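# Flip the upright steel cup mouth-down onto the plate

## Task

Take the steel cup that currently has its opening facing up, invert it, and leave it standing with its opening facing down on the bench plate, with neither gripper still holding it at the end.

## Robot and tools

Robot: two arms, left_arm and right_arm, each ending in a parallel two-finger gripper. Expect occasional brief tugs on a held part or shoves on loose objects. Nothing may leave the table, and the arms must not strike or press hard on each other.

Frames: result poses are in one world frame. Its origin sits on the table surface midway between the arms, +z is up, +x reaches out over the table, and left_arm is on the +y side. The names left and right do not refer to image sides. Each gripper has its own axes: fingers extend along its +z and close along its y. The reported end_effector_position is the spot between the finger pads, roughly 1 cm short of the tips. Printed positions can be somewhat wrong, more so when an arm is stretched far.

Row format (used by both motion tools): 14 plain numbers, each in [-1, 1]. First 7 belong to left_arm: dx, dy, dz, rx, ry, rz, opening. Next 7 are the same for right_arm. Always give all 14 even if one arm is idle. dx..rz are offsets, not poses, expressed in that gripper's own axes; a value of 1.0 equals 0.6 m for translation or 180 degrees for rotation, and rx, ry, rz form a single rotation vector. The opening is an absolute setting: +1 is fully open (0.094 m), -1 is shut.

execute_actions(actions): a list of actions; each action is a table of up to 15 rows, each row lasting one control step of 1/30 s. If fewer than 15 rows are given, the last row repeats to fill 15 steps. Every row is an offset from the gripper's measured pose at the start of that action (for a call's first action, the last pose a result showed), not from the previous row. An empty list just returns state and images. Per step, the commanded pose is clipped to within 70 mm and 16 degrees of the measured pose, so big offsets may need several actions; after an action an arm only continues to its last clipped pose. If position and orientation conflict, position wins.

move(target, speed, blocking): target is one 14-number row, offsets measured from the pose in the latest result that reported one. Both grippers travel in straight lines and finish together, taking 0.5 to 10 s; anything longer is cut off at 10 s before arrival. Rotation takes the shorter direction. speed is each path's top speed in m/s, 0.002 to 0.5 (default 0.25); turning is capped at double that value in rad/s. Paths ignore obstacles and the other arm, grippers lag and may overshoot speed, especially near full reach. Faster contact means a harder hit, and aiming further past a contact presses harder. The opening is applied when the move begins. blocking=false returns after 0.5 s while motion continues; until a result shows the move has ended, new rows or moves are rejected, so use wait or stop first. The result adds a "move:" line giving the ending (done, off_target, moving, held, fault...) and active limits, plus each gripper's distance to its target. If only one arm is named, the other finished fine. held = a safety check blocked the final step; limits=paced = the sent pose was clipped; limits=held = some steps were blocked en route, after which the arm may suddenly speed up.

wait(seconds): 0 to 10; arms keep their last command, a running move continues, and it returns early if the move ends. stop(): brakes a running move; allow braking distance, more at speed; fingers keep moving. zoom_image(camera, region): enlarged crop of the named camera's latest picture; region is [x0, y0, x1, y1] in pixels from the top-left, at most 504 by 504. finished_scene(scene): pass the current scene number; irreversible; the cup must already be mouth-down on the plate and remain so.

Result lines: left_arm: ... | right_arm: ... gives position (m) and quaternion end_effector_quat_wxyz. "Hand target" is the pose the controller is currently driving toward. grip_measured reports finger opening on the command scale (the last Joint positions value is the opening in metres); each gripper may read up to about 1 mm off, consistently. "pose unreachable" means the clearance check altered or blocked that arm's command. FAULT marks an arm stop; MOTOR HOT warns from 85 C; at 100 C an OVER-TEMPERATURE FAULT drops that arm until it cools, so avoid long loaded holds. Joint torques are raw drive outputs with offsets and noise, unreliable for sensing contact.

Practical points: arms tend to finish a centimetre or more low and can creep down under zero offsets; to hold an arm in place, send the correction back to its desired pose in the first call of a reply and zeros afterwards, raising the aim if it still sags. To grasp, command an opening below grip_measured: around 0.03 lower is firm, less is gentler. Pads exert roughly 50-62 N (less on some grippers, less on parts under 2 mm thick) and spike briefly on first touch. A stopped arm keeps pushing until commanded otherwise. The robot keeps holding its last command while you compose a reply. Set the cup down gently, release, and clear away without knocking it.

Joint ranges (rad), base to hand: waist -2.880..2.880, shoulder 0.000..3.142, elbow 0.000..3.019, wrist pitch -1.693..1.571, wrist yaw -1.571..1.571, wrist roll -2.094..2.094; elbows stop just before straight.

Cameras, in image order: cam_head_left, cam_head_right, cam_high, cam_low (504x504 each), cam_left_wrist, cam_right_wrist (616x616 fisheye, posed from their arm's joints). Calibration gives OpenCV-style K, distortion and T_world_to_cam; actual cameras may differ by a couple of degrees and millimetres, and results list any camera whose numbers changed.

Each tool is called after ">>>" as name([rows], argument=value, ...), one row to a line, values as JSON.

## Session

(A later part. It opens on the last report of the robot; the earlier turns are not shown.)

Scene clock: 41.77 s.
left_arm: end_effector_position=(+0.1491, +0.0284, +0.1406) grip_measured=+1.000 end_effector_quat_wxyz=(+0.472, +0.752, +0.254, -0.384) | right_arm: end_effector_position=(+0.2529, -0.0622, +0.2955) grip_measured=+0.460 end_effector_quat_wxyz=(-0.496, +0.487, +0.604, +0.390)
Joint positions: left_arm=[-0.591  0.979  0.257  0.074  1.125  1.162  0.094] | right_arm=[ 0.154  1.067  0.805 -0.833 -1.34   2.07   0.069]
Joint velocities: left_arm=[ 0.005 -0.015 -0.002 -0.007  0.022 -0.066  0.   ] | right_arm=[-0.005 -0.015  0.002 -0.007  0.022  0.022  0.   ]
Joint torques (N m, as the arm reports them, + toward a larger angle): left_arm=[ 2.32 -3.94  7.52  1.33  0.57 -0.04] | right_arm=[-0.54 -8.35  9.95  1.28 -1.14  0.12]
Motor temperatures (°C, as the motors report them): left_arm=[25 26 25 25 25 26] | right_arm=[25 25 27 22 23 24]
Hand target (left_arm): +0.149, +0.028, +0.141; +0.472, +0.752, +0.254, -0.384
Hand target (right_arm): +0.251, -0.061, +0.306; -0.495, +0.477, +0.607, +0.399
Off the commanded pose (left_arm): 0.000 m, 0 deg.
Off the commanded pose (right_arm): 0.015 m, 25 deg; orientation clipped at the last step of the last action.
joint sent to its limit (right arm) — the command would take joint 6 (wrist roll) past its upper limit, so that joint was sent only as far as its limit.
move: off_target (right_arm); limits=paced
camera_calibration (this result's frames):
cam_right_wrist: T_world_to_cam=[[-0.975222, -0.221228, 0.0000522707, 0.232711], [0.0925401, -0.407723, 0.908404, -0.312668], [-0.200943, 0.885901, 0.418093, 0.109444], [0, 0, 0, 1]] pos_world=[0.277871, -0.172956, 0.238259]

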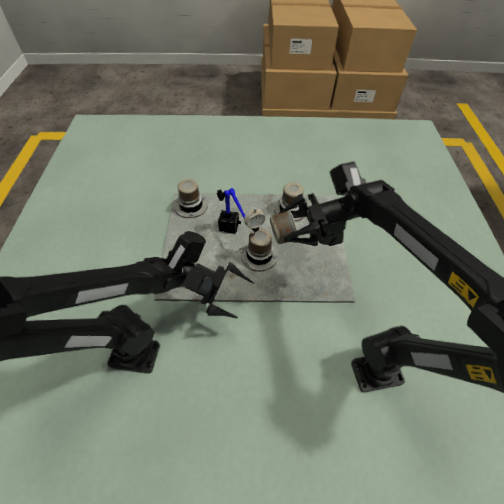

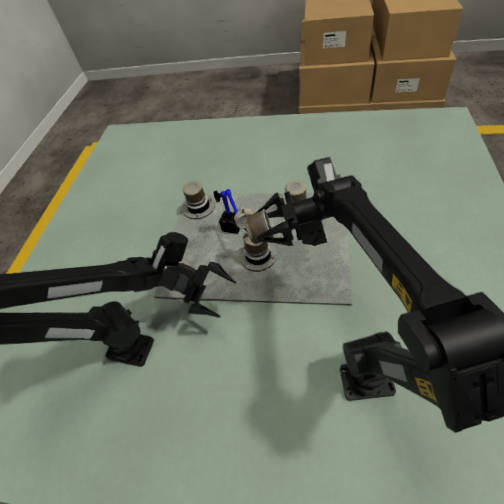

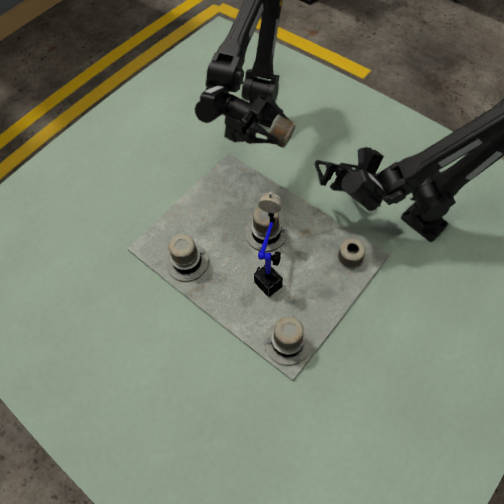

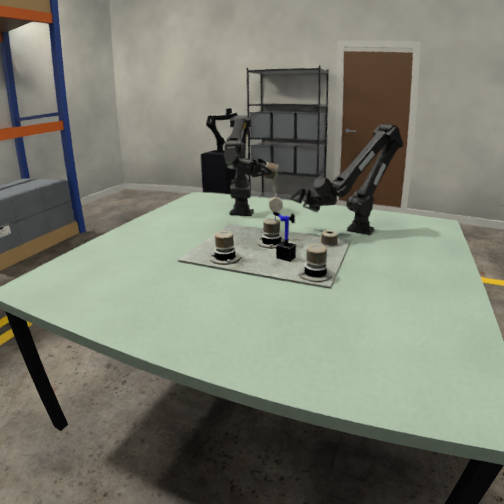

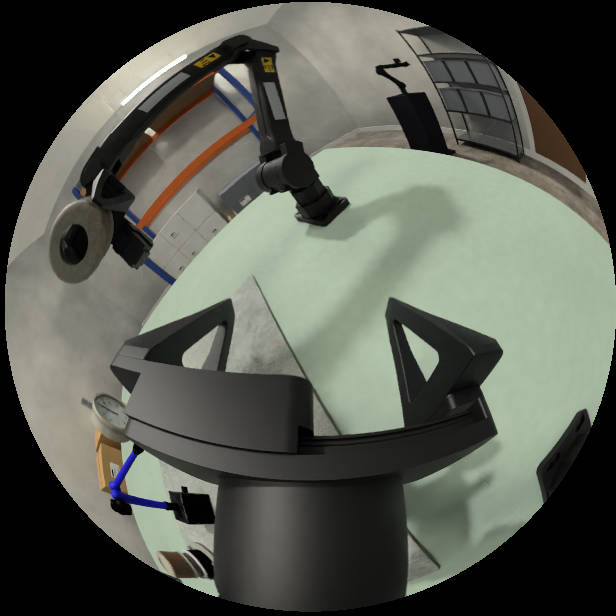

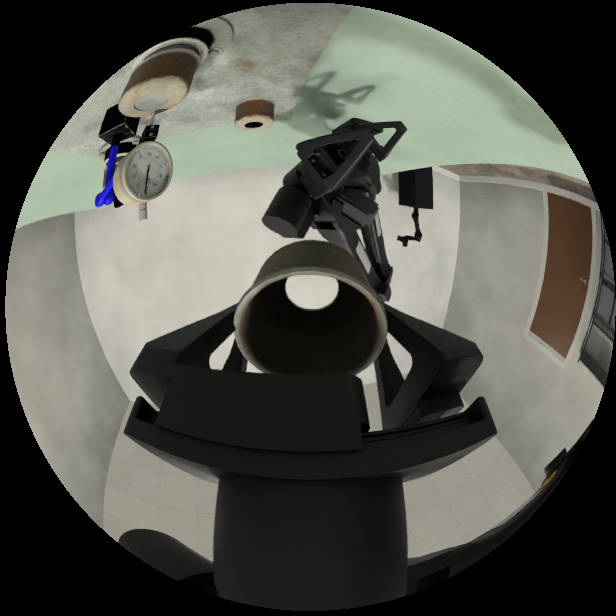

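>>> move(target=[-0.103,0.202,-0.15,-0.226,0.096,0.296,1,0.015,0,0,0,0,0,0.42], speed=0.15)

Scene clock: 53.73 s.
left_arm: end_effector_position=(+0.2309, +0.0558, +0.2793) grip_measured=+1.000 end_effector_quat_wxyz=(+0.772, +0.627, +0.077, +0.071) | right_arm: end_effector_position=(+0.2512, -0.0631, +0.2898) grip_measured=+0.460 end_effector_quat_wxyz=(-0.496, +0.493, +0.603, +0.385)
Joint positions: left_arm=[-0.483  0.761  0.159  0.878  0.725  1.356  0.094] | right_arm=[ 0.154  1.067  0.795 -0.836 -1.332  2.07   0.069]
Joint velocities: left_arm=[-0.005  0.005  0.017  0.017 -0.022 -0.022  0.   ] | right_arm=[-0.005  0.005  0.022 -0.022  0.066  0.037 -0.002]
Joint torques (N m, as the arm reports them, + toward a larger angle): left_arm=[ 3.27 -0.79  8.11  2.27 -0.2  -0.01] | right_arm=[-0.46 -7.56 11.27  0.35 -0.95  0.12]
Motor temperatures (°C, as the motors report them): left_arm=[25 26 25 25 25 26] | right_arm=[25 25 27 22 24 24]
Hand target (left_arm): +0.234, +0.058, +0.279; +0.773, +0.625, +0.077, +0.080
Hand target (right_arm): +0.252, -0.061, +0.304; -0.496, +0.486, +0.604, +0.390
Off the commanded pose (left_arm): 0.004 m, 1 deg.
Off the commanded pose (right_arm): 0.015 m, 1 deg.
joint sent to its limit (right arm) — the command would take joint 6 (wrist roll) past its upper limit, so that joint was sent only as far as its limit.
move: off_target (right_arm)
camera_calibration (this result's frames):
cam_left_wrist: T_world_to_cam=[[0.0141837, -0.2021, -0.979262, 0.281421], [0.670239, 0.72869, -0.140679, -0.149158], [0.74201, -0.654344, 0.145791, -0.0500171], [0, 0, 0, 1]] pos_world=[0.133093, 0.132836, 0.261893]
cam_right_wrist: T_world_to_cam=[[-0.975948, -0.21762, 0.0129027, 0.227615], [0.100768, -0.397842, 0.911903, -0.310169], [-0.193315, 0.891271, 0.410202, 0.113004], [0, 0, 0, 1]] pos_world=[0.275242, -0.174582, 0.233553]

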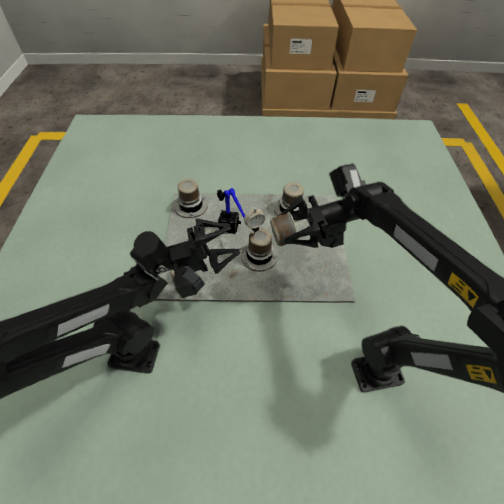

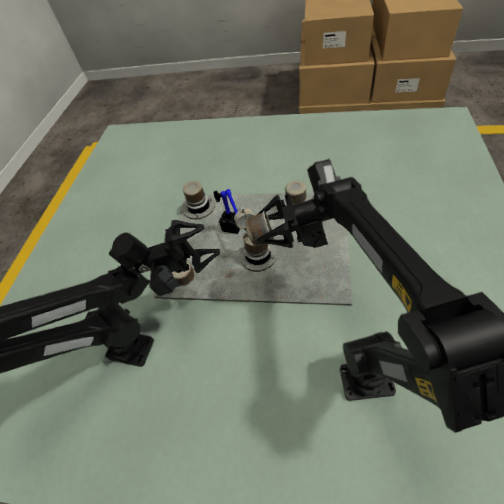

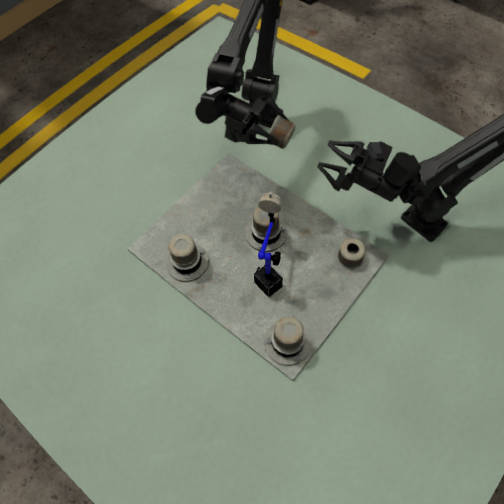

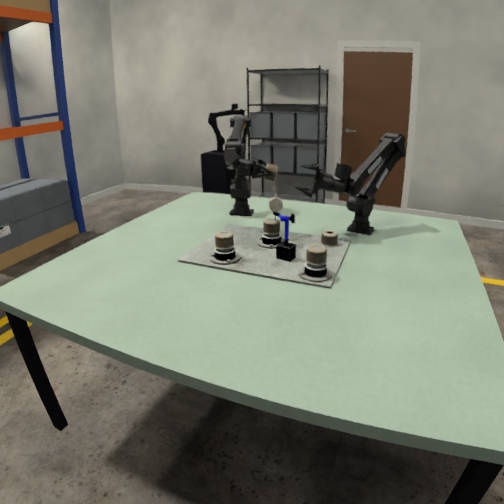

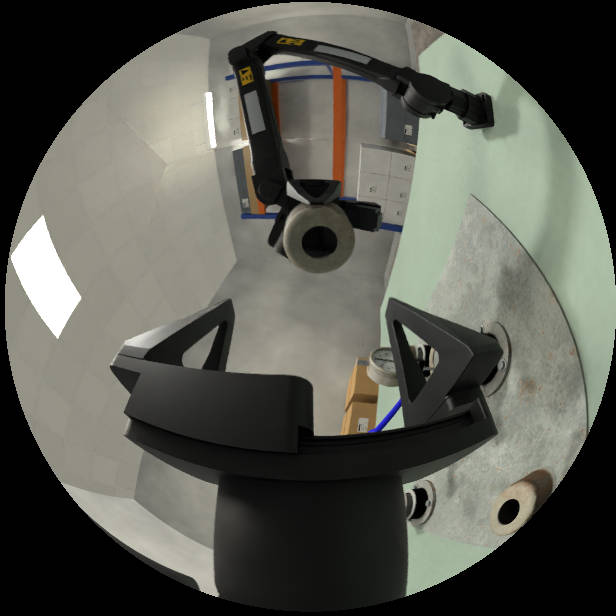

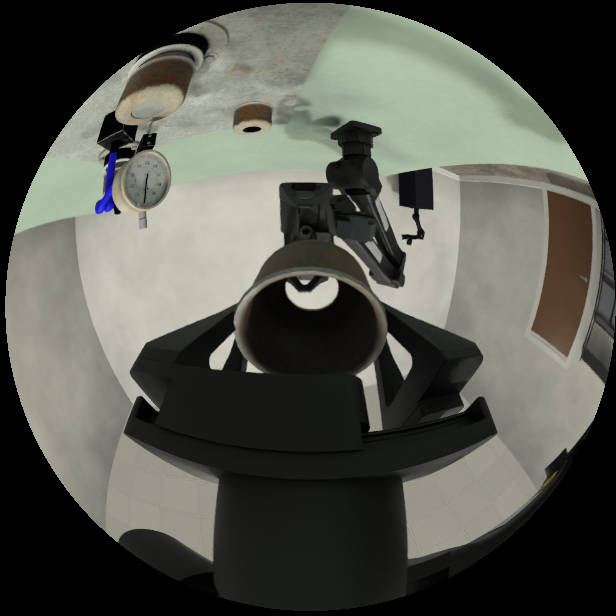

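>>> move(target=[-0.012,-0.01,0.1,0,0,0,1,0.02,0,0,0,0,0,0.42], speed=0.08)

Scene clock: 57.83 s.
left_arm: end_effector_position=(+0.2309, +0.0049, +0.2611) grip_measured=+1.000 end_effector_quat_wxyz=(+0.758, +0.642, +0.094, +0.060) | right_arm: end_effector_position=(+0.2494, -0.0639, +0.2852) grip_measured=+0.460 end_effector_quat_wxyz=(-0.496, +0.500, +0.601, +0.378)
Joint positions: left_arm=[-0.683  0.948  0.21   0.92   0.525  1.412  0.094] | right_arm=[ 0.154  1.067  0.789 -0.848 -1.324  2.07   0.069]
Joint velocities: left_arm=[ 0.005 -0.005  0.002 -0.002 -0.022 -0.022  0.   ] | right_arm=[-0.005 -0.015  0.002  0.002  0.081  0.007  0.   ]
Joint torques (N m, as the arm reports them, + toward a larger angle): left_arm=[ 1.59 -3.03 11.15  2.42 -0.13 -0.02] | right_arm=[-0.33 -7.64 11.52  0.33 -0.96  0.12]
Motor temperatures (°C, as the motors report them): left_arm=[25 26 26 25 25 26] | right_arm=[25 25 27 22 24 24]
Hand target (left_arm): +0.235, -0.004, +0.285; +0.772, +0.627, +0.077, +0.071
Hand target (right_arm): +0.251, -0.061, +0.301; -0.496, +0.492, +0.603, +0.384
Off the commanded pose (left_arm): 0.027 m, 3 deg.
Off the commanded pose (right_arm): 0.017 m, 1 deg.
joint sent to its limit (right arm) — the command would take joint 6 (wrist roll) past its upper limit, so that joint was sent only as far as its limit.
move: off_target (left_arm, right_arm)
camera_calibration (this result's frames):
cam_left_wrist: T_world_to_cam=[[-0.0296938, -0.164725, -0.985893, 0.26494], [0.659998, 0.737512, -0.143103, -0.111682], [0.750681, -0.654936, 0.0868183, -0.0672834], [0, 0, 0, 1]] pos_world=[0.132085, 0.0819425, 0.251062]
cam_right_wrist: T_world_to_cam=[[-0.97634, -0.214121, 0.0302176, 0.221073], [0.113033, -0.386208, 0.91546, -0.3095], [-0.184349, 0.897215, 0.401273, 0.115992], [0, 0, 0, 1]] pos_world=[0.272209, -0.176265, 0.23011]

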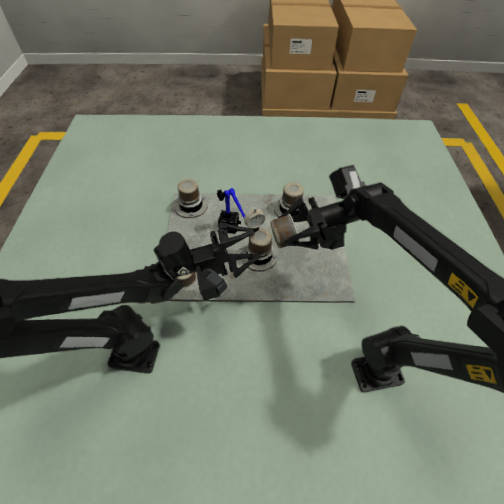

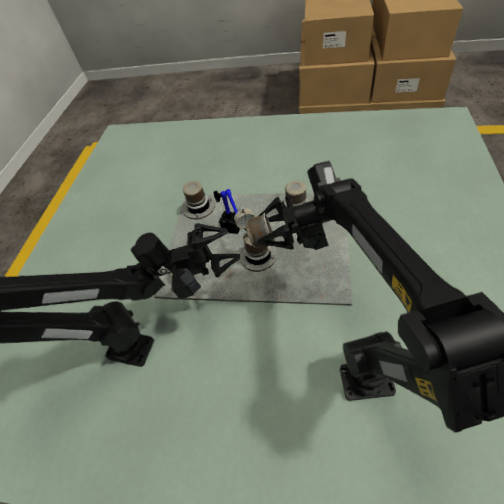

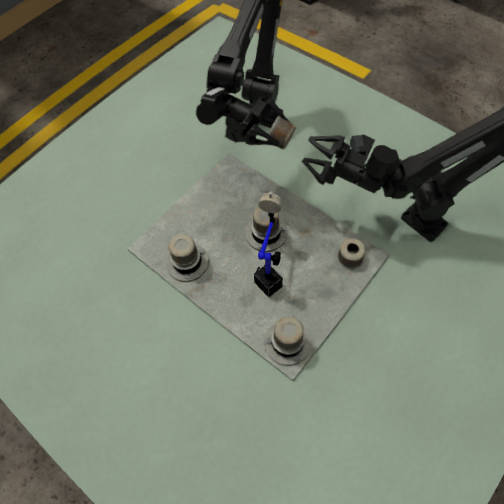

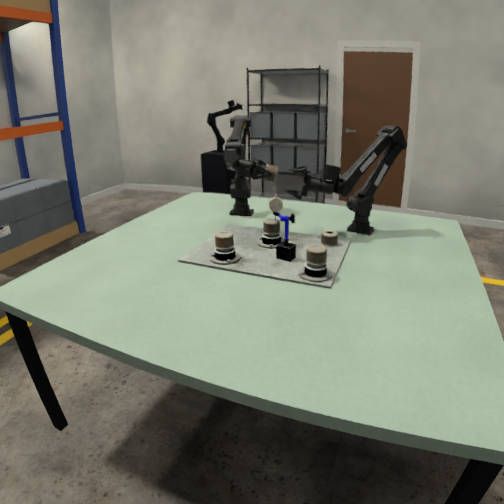

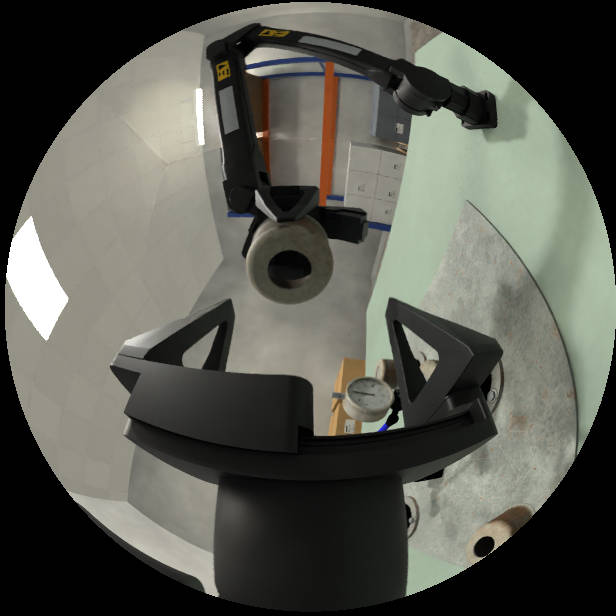

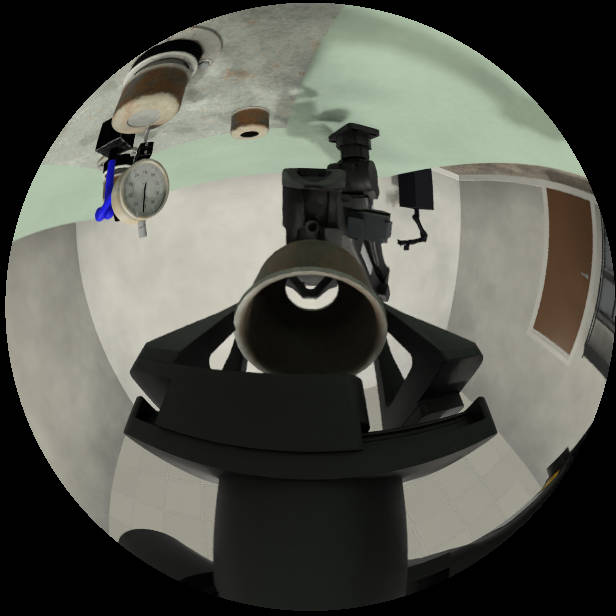

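>>> move(target=[0,0.075,0.05,-0.02,0,0,1,0.03,0,0,0,0,0,0.42], speed=0.06)

Scene clock: 61.97 s.
left_arm: end_effector_position=(+0.2358, -0.0077, +0.2847) grip_measured=+1.000 end_effector_quat_wxyz=(+0.766, +0.632, +0.103, +0.061) | right_arm: end_effector_position=(+0.2451, -0.0643, +0.2802) grip_measured=+0.460 end_effector_quat_wxyz=(-0.500, +0.510, +0.597, +0.365)
Joint positions: left_arm=[-0.718  0.934  0.266  0.872  0.473  1.395  0.094] | right_arm=[ 0.159  1.067  0.783 -0.876 -1.314  2.07   0.069]
Joint velocities: left_arm=[-0.015 -0.005  0.022  0.002 -0.037 -0.022  0.   ] | right_arm=[-0.005 -0.005  0.007 -0.017 -0.11  -0.037  0.   ]
Joint torques (N m, as the arm reports them, + toward a larger angle): left_arm=[ 1.38 -4.7  11.8   1.38 -0.15 -0.17] | right_arm=[-0.35 -7.72 12.49  0.28 -0.97  0.13]
Motor temperatures (°C, as the motors report them): left_arm=[25 26 26 26 25 26] | right_arm=[25 25 28 22 24 24]
Hand target (left_arm): +0.238, -0.016, +0.310; +0.778, +0.618, +0.092, +0.063
Hand target (right_arm): +0.249, -0.061, +0.303; -0.497, +0.498, +0.603, +0.377
Off the commanded pose (left_arm): 0.027 m, 2 deg.
Off the commanded pose (right_arm): 0.023 m, 2 deg.
joint sent to its limit (right arm) — the command would take joint 6 (wrist roll) past its upper limit, so that joint was sent only as far as its limit.
move: off_target (left_arm, right_arm)
camera_calibration (this result's frames):
cam_left_wrist: T_world_to_cam=[[-0.0359625, -0.191315, -0.98087, 0.286099], [0.648734, 0.742119, -0.168533, -0.0923351], [0.760165, -0.642385, 0.097424, -0.0863729], [0, 0, 0, 1]] pos_world=[0.135847, 0.067774, 0.273479]
cam_right_wrist: T_world_to_cam=[[-0.974892, -0.213845, 0.0620966, 0.207666], [0.139392, -0.368585, 0.919084, -0.310931], [-0.173653, 0.904663, 0.389138, 0.118835], [0, 0, 0, 1]] pos_world=[0.26643, -0.177701, 0.226633]

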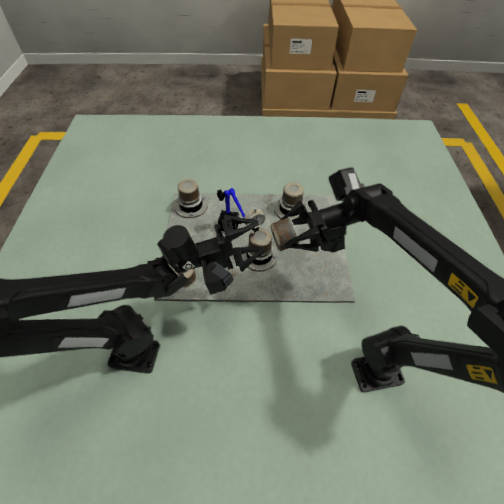

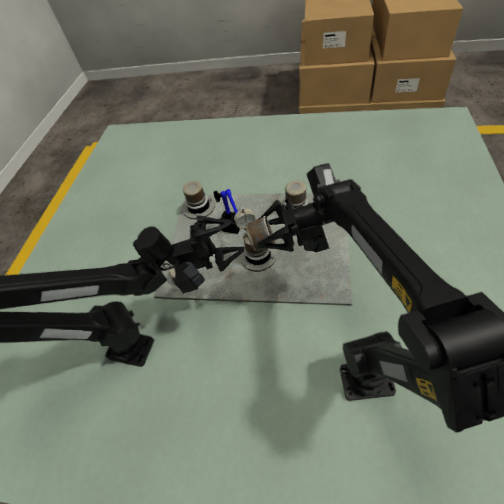

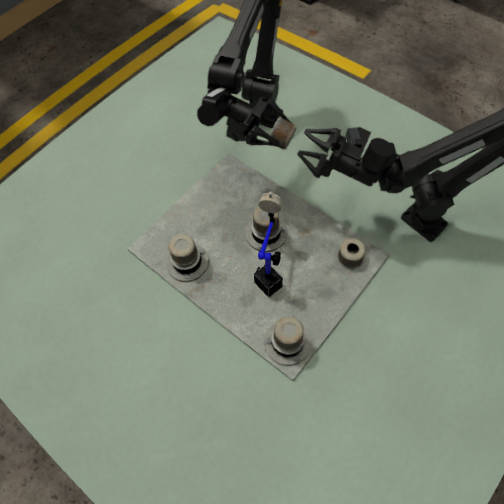

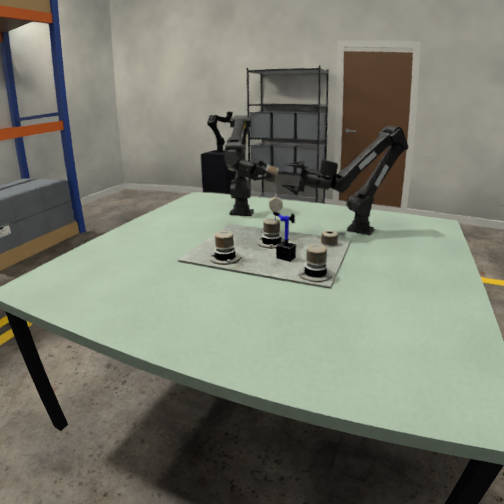

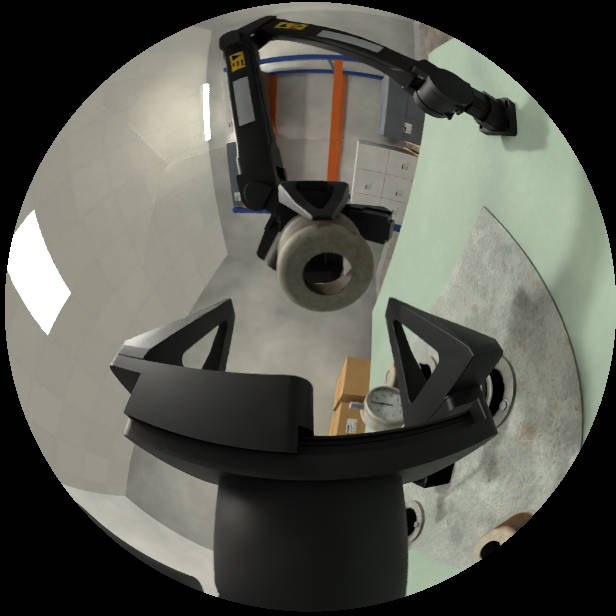

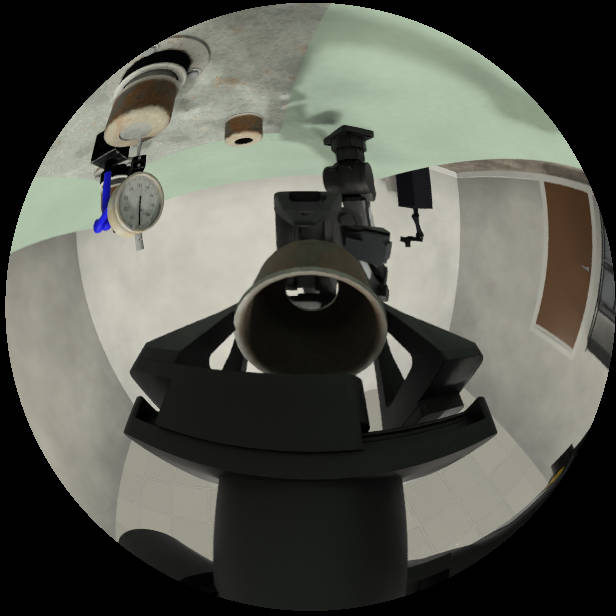

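>>> move(target=[-0.012,0.02,0.08,-0.01,0,0,1,0.035,0,0,0,0,0,0.42], speed=0.05)

Scene clock: 65.37 s.
left_arm: end_effector_position=(+0.2363, -0.0416, +0.2802) grip_measured=+1.000 end_effector_quat_wxyz=(+0.760, +0.637, +0.117, +0.055) | right_arm: end_effector_position=(+0.2393, -0.0646, +0.2749) grip_measured=+0.460 end_effector_quat_wxyz=(-0.506, +0.521, +0.593, +0.349)
Joint positions: left_arm=[-0.814  1.04   0.321  0.893  0.368  1.398  0.094] | right_arm=[ 0.166  1.067  0.778 -0.912 -1.304  2.07   0.069]
Joint velocities: left_arm=[ 0.015  0.015 -0.032 -0.007  0.007  0.022  0.   ] | right_arm=[ 0.005 -0.005 -0.007  0.012  0.037  0.081 -0.001]
Joint torques (N m, as the arm reports them, + toward a larger angle): left_arm=[ 1.49 -4.46 11.49  2.49 -0.11  0.  ] | right_arm=[-0.35 -7.59 13.    0.19 -0.98  0.13]
Motor temperatures (°C, as the motors report them): left_arm=[25 26 27 26 25 26] | right_arm=[25 25 28 22 24 24]
Hand target (left_arm): +0.239, -0.052, +0.305; +0.776, +0.620, +0.102, +0.062
Hand target (right_arm): +0.245, -0.060, +0.300; +0.501, -0.507, -0.600, -0.363
Off the commanded pose (left_arm): 0.028 m, 3 deg.
Off the commanded pose (right_arm): 0.027 m, 2 deg.
joint sent to its limit (right arm) — the command would take joint 6 (wrist roll) past its upper limit, so that joint was sent only as far as its limit.
move: off_target (left_arm, right_arm)
camera_calibration (this result's frames):
cam_left_wrist: T_world_to_cam=[[-0.0657607, -0.179926, -0.98148, 0.282988], [0.636811, 0.74969, -0.180102, -0.0618624], [0.76821, -0.636861, 0.0652791, -0.100768], [0, 0, 0, 1]] pos_world=[0.135415, 0.0331192, 0.273183]
cam_right_wrist: T_world_to_cam=[[-0.971301, -0.215014, 0.101703, 0.190419], [0.173405, -0.34745, 0.921525, -0.312767], [-0.162805, 0.912714, 0.374763, 0.122027], [0, 0, 0, 1]] pos_world=[0.259056, -0.179104, 0.223125]

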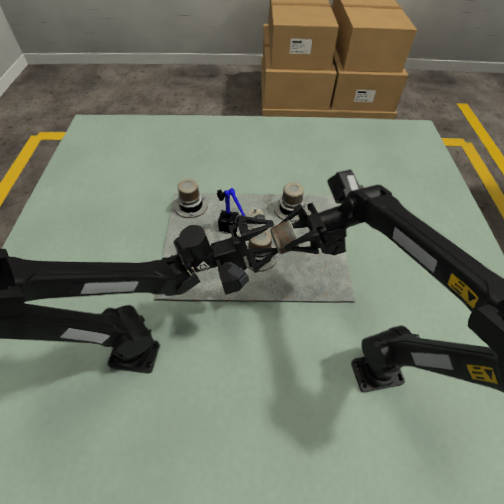

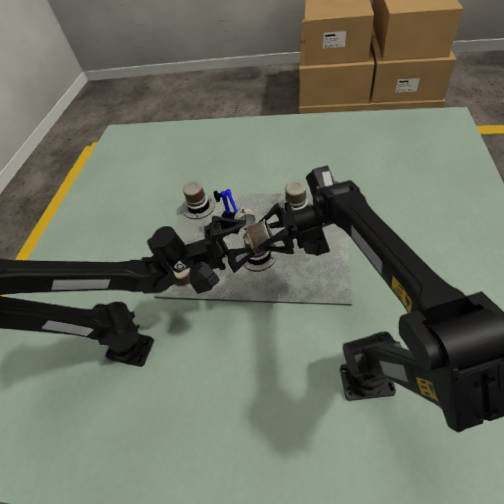

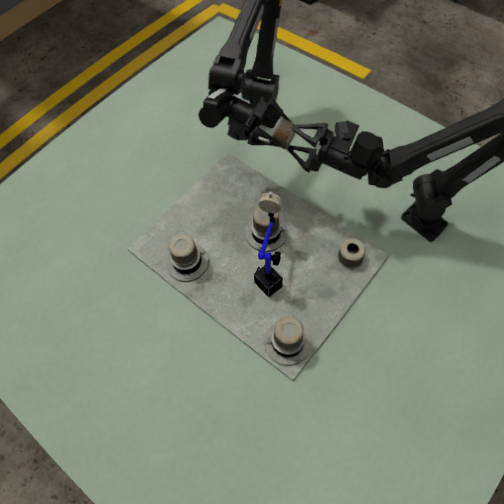

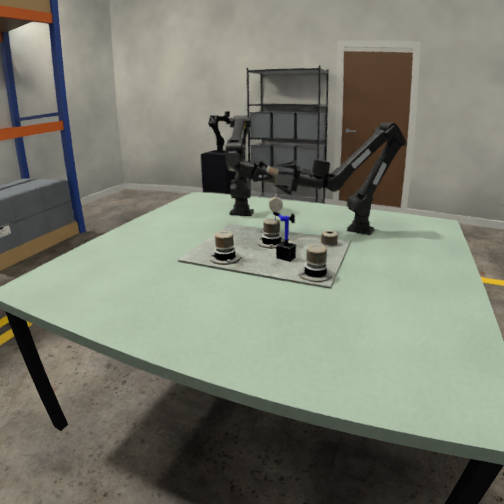

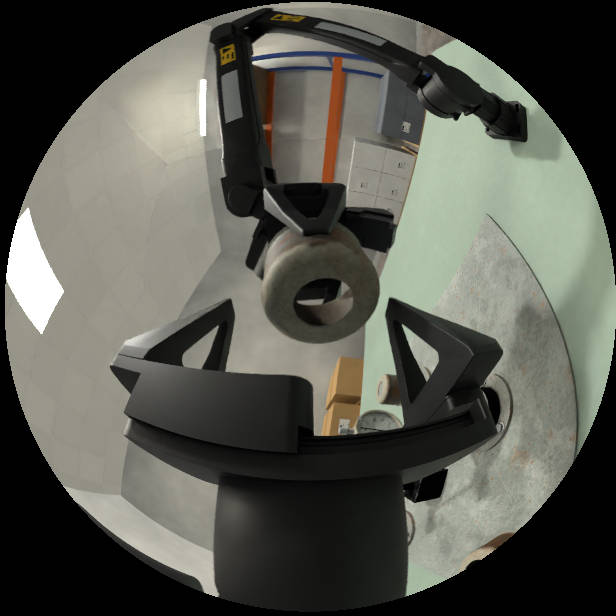

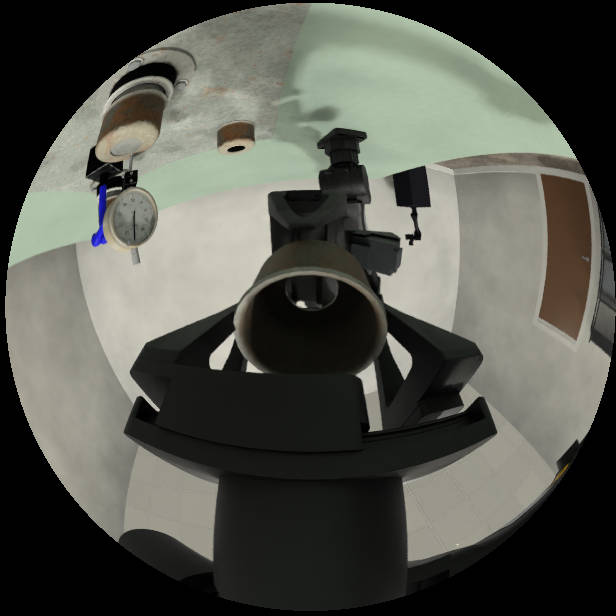

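>>> move(target=[-0.02,0.02,0.065,-0.01,0,0,1,0.04,0.008,0,0,0,0,0.42], speed=0.04)

Scene clock: 69.03 s.
left_arm: end_effector_position=(+0.2317, -0.0668, +0.2755) grip_measured=+1.000 end_effector_quat_wxyz=(+0.754, +0.642, +0.130, +0.051) | right_arm: end_effector_position=(+0.2335, -0.0650, +0.2705) grip_measured=+0.460 end_effector_quat_wxyz=(-0.511, +0.531, +0.589, +0.332)
Joint positions: left_arm=[-0.891  1.105  0.359  0.894  0.279  1.398  0.094] | right_arm=[ 0.172  1.067  0.774 -0.948 -1.296  2.07   0.069]
Joint velocities: left_arm=[ 0.005 -0.024 -0.007  0.007 -0.007 -0.007  0.   ] | right_arm=[-0.005  0.005 -0.012  0.002  0.037  0.037  0.   ]
Joint torques (N m, as the arm reports them, + toward a larger angle): left_arm=[ 1.48 -5.31 11.35  2.54 -0.1  -0.03] | right_arm=[-0.35 -6.24 14.02  0.14 -1.    0.13]
Motor temperatures (°C, as the motors report them): left_arm=[25 26 27 26 25 26] | right_arm=[25 24 29 22 24 24]
Hand target (left_arm): +0.234, -0.078, +0.299; +0.770, +0.625, +0.117, +0.057
Hand target (right_arm): +0.244, -0.059, +0.297; +0.507, -0.518, -0.596, -0.347
Off the commanded pose (left_arm): 0.027 m, 3 deg.
Off the commanded pose (right_arm): 0.030 m, 2 deg.
joint sent to its limit (right arm) — the command would take joint 6 (wrist roll) past its upper limit, so that joint was sent only as far as its limit.
move: off_target (left_arm, right_arm)
camera_calibration (this result's frames):
cam_left_wrist: T_world_to_cam=[[-0.0889093, -0.167763, -0.98181, 0.279709], [0.624637, 0.758403, -0.186154, -0.0357558], [0.775837, -0.629826, 0.0373618, -0.106587], [0, 0, 0, 1]] pos_world=[0.129897, 0.00691082, 0.271947]
cam_right_wrist: T_world_to_cam=[[-0.966339, -0.215795, 0.140075, 0.173641], [0.2067, -0.327051, 0.922124, -0.31447], [-0.153178, 0.920038, 0.360647, 0.125153], [0, 0, 0, 1]] pos_world=[0.251968, -0.180522, 0.220521]

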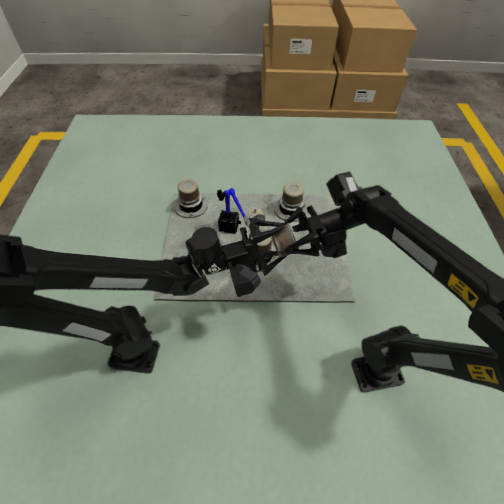

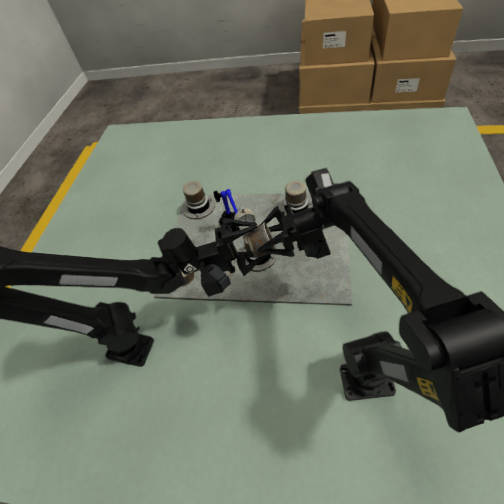

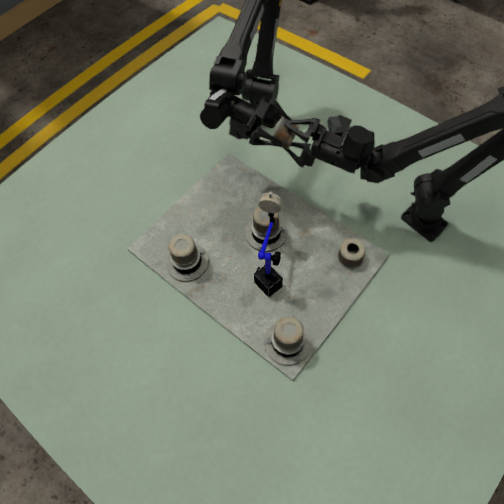

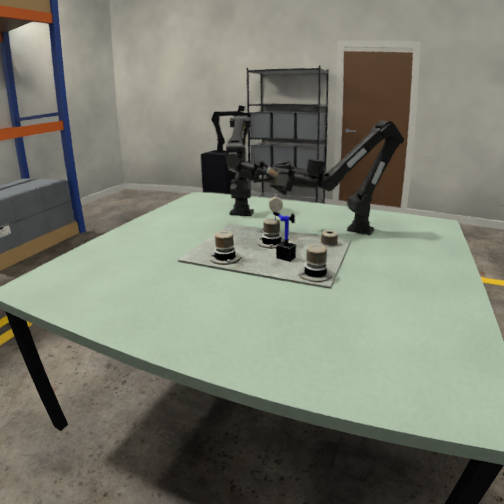

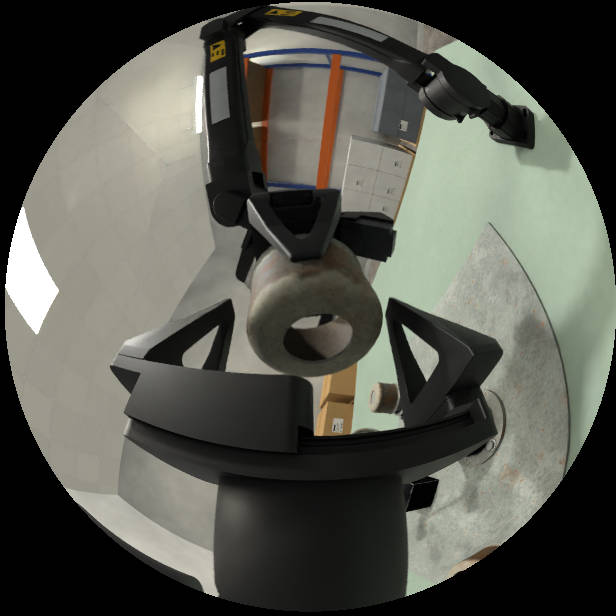

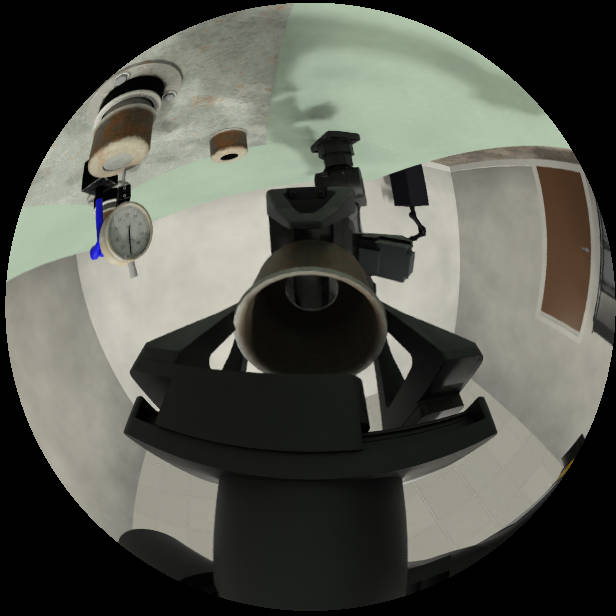

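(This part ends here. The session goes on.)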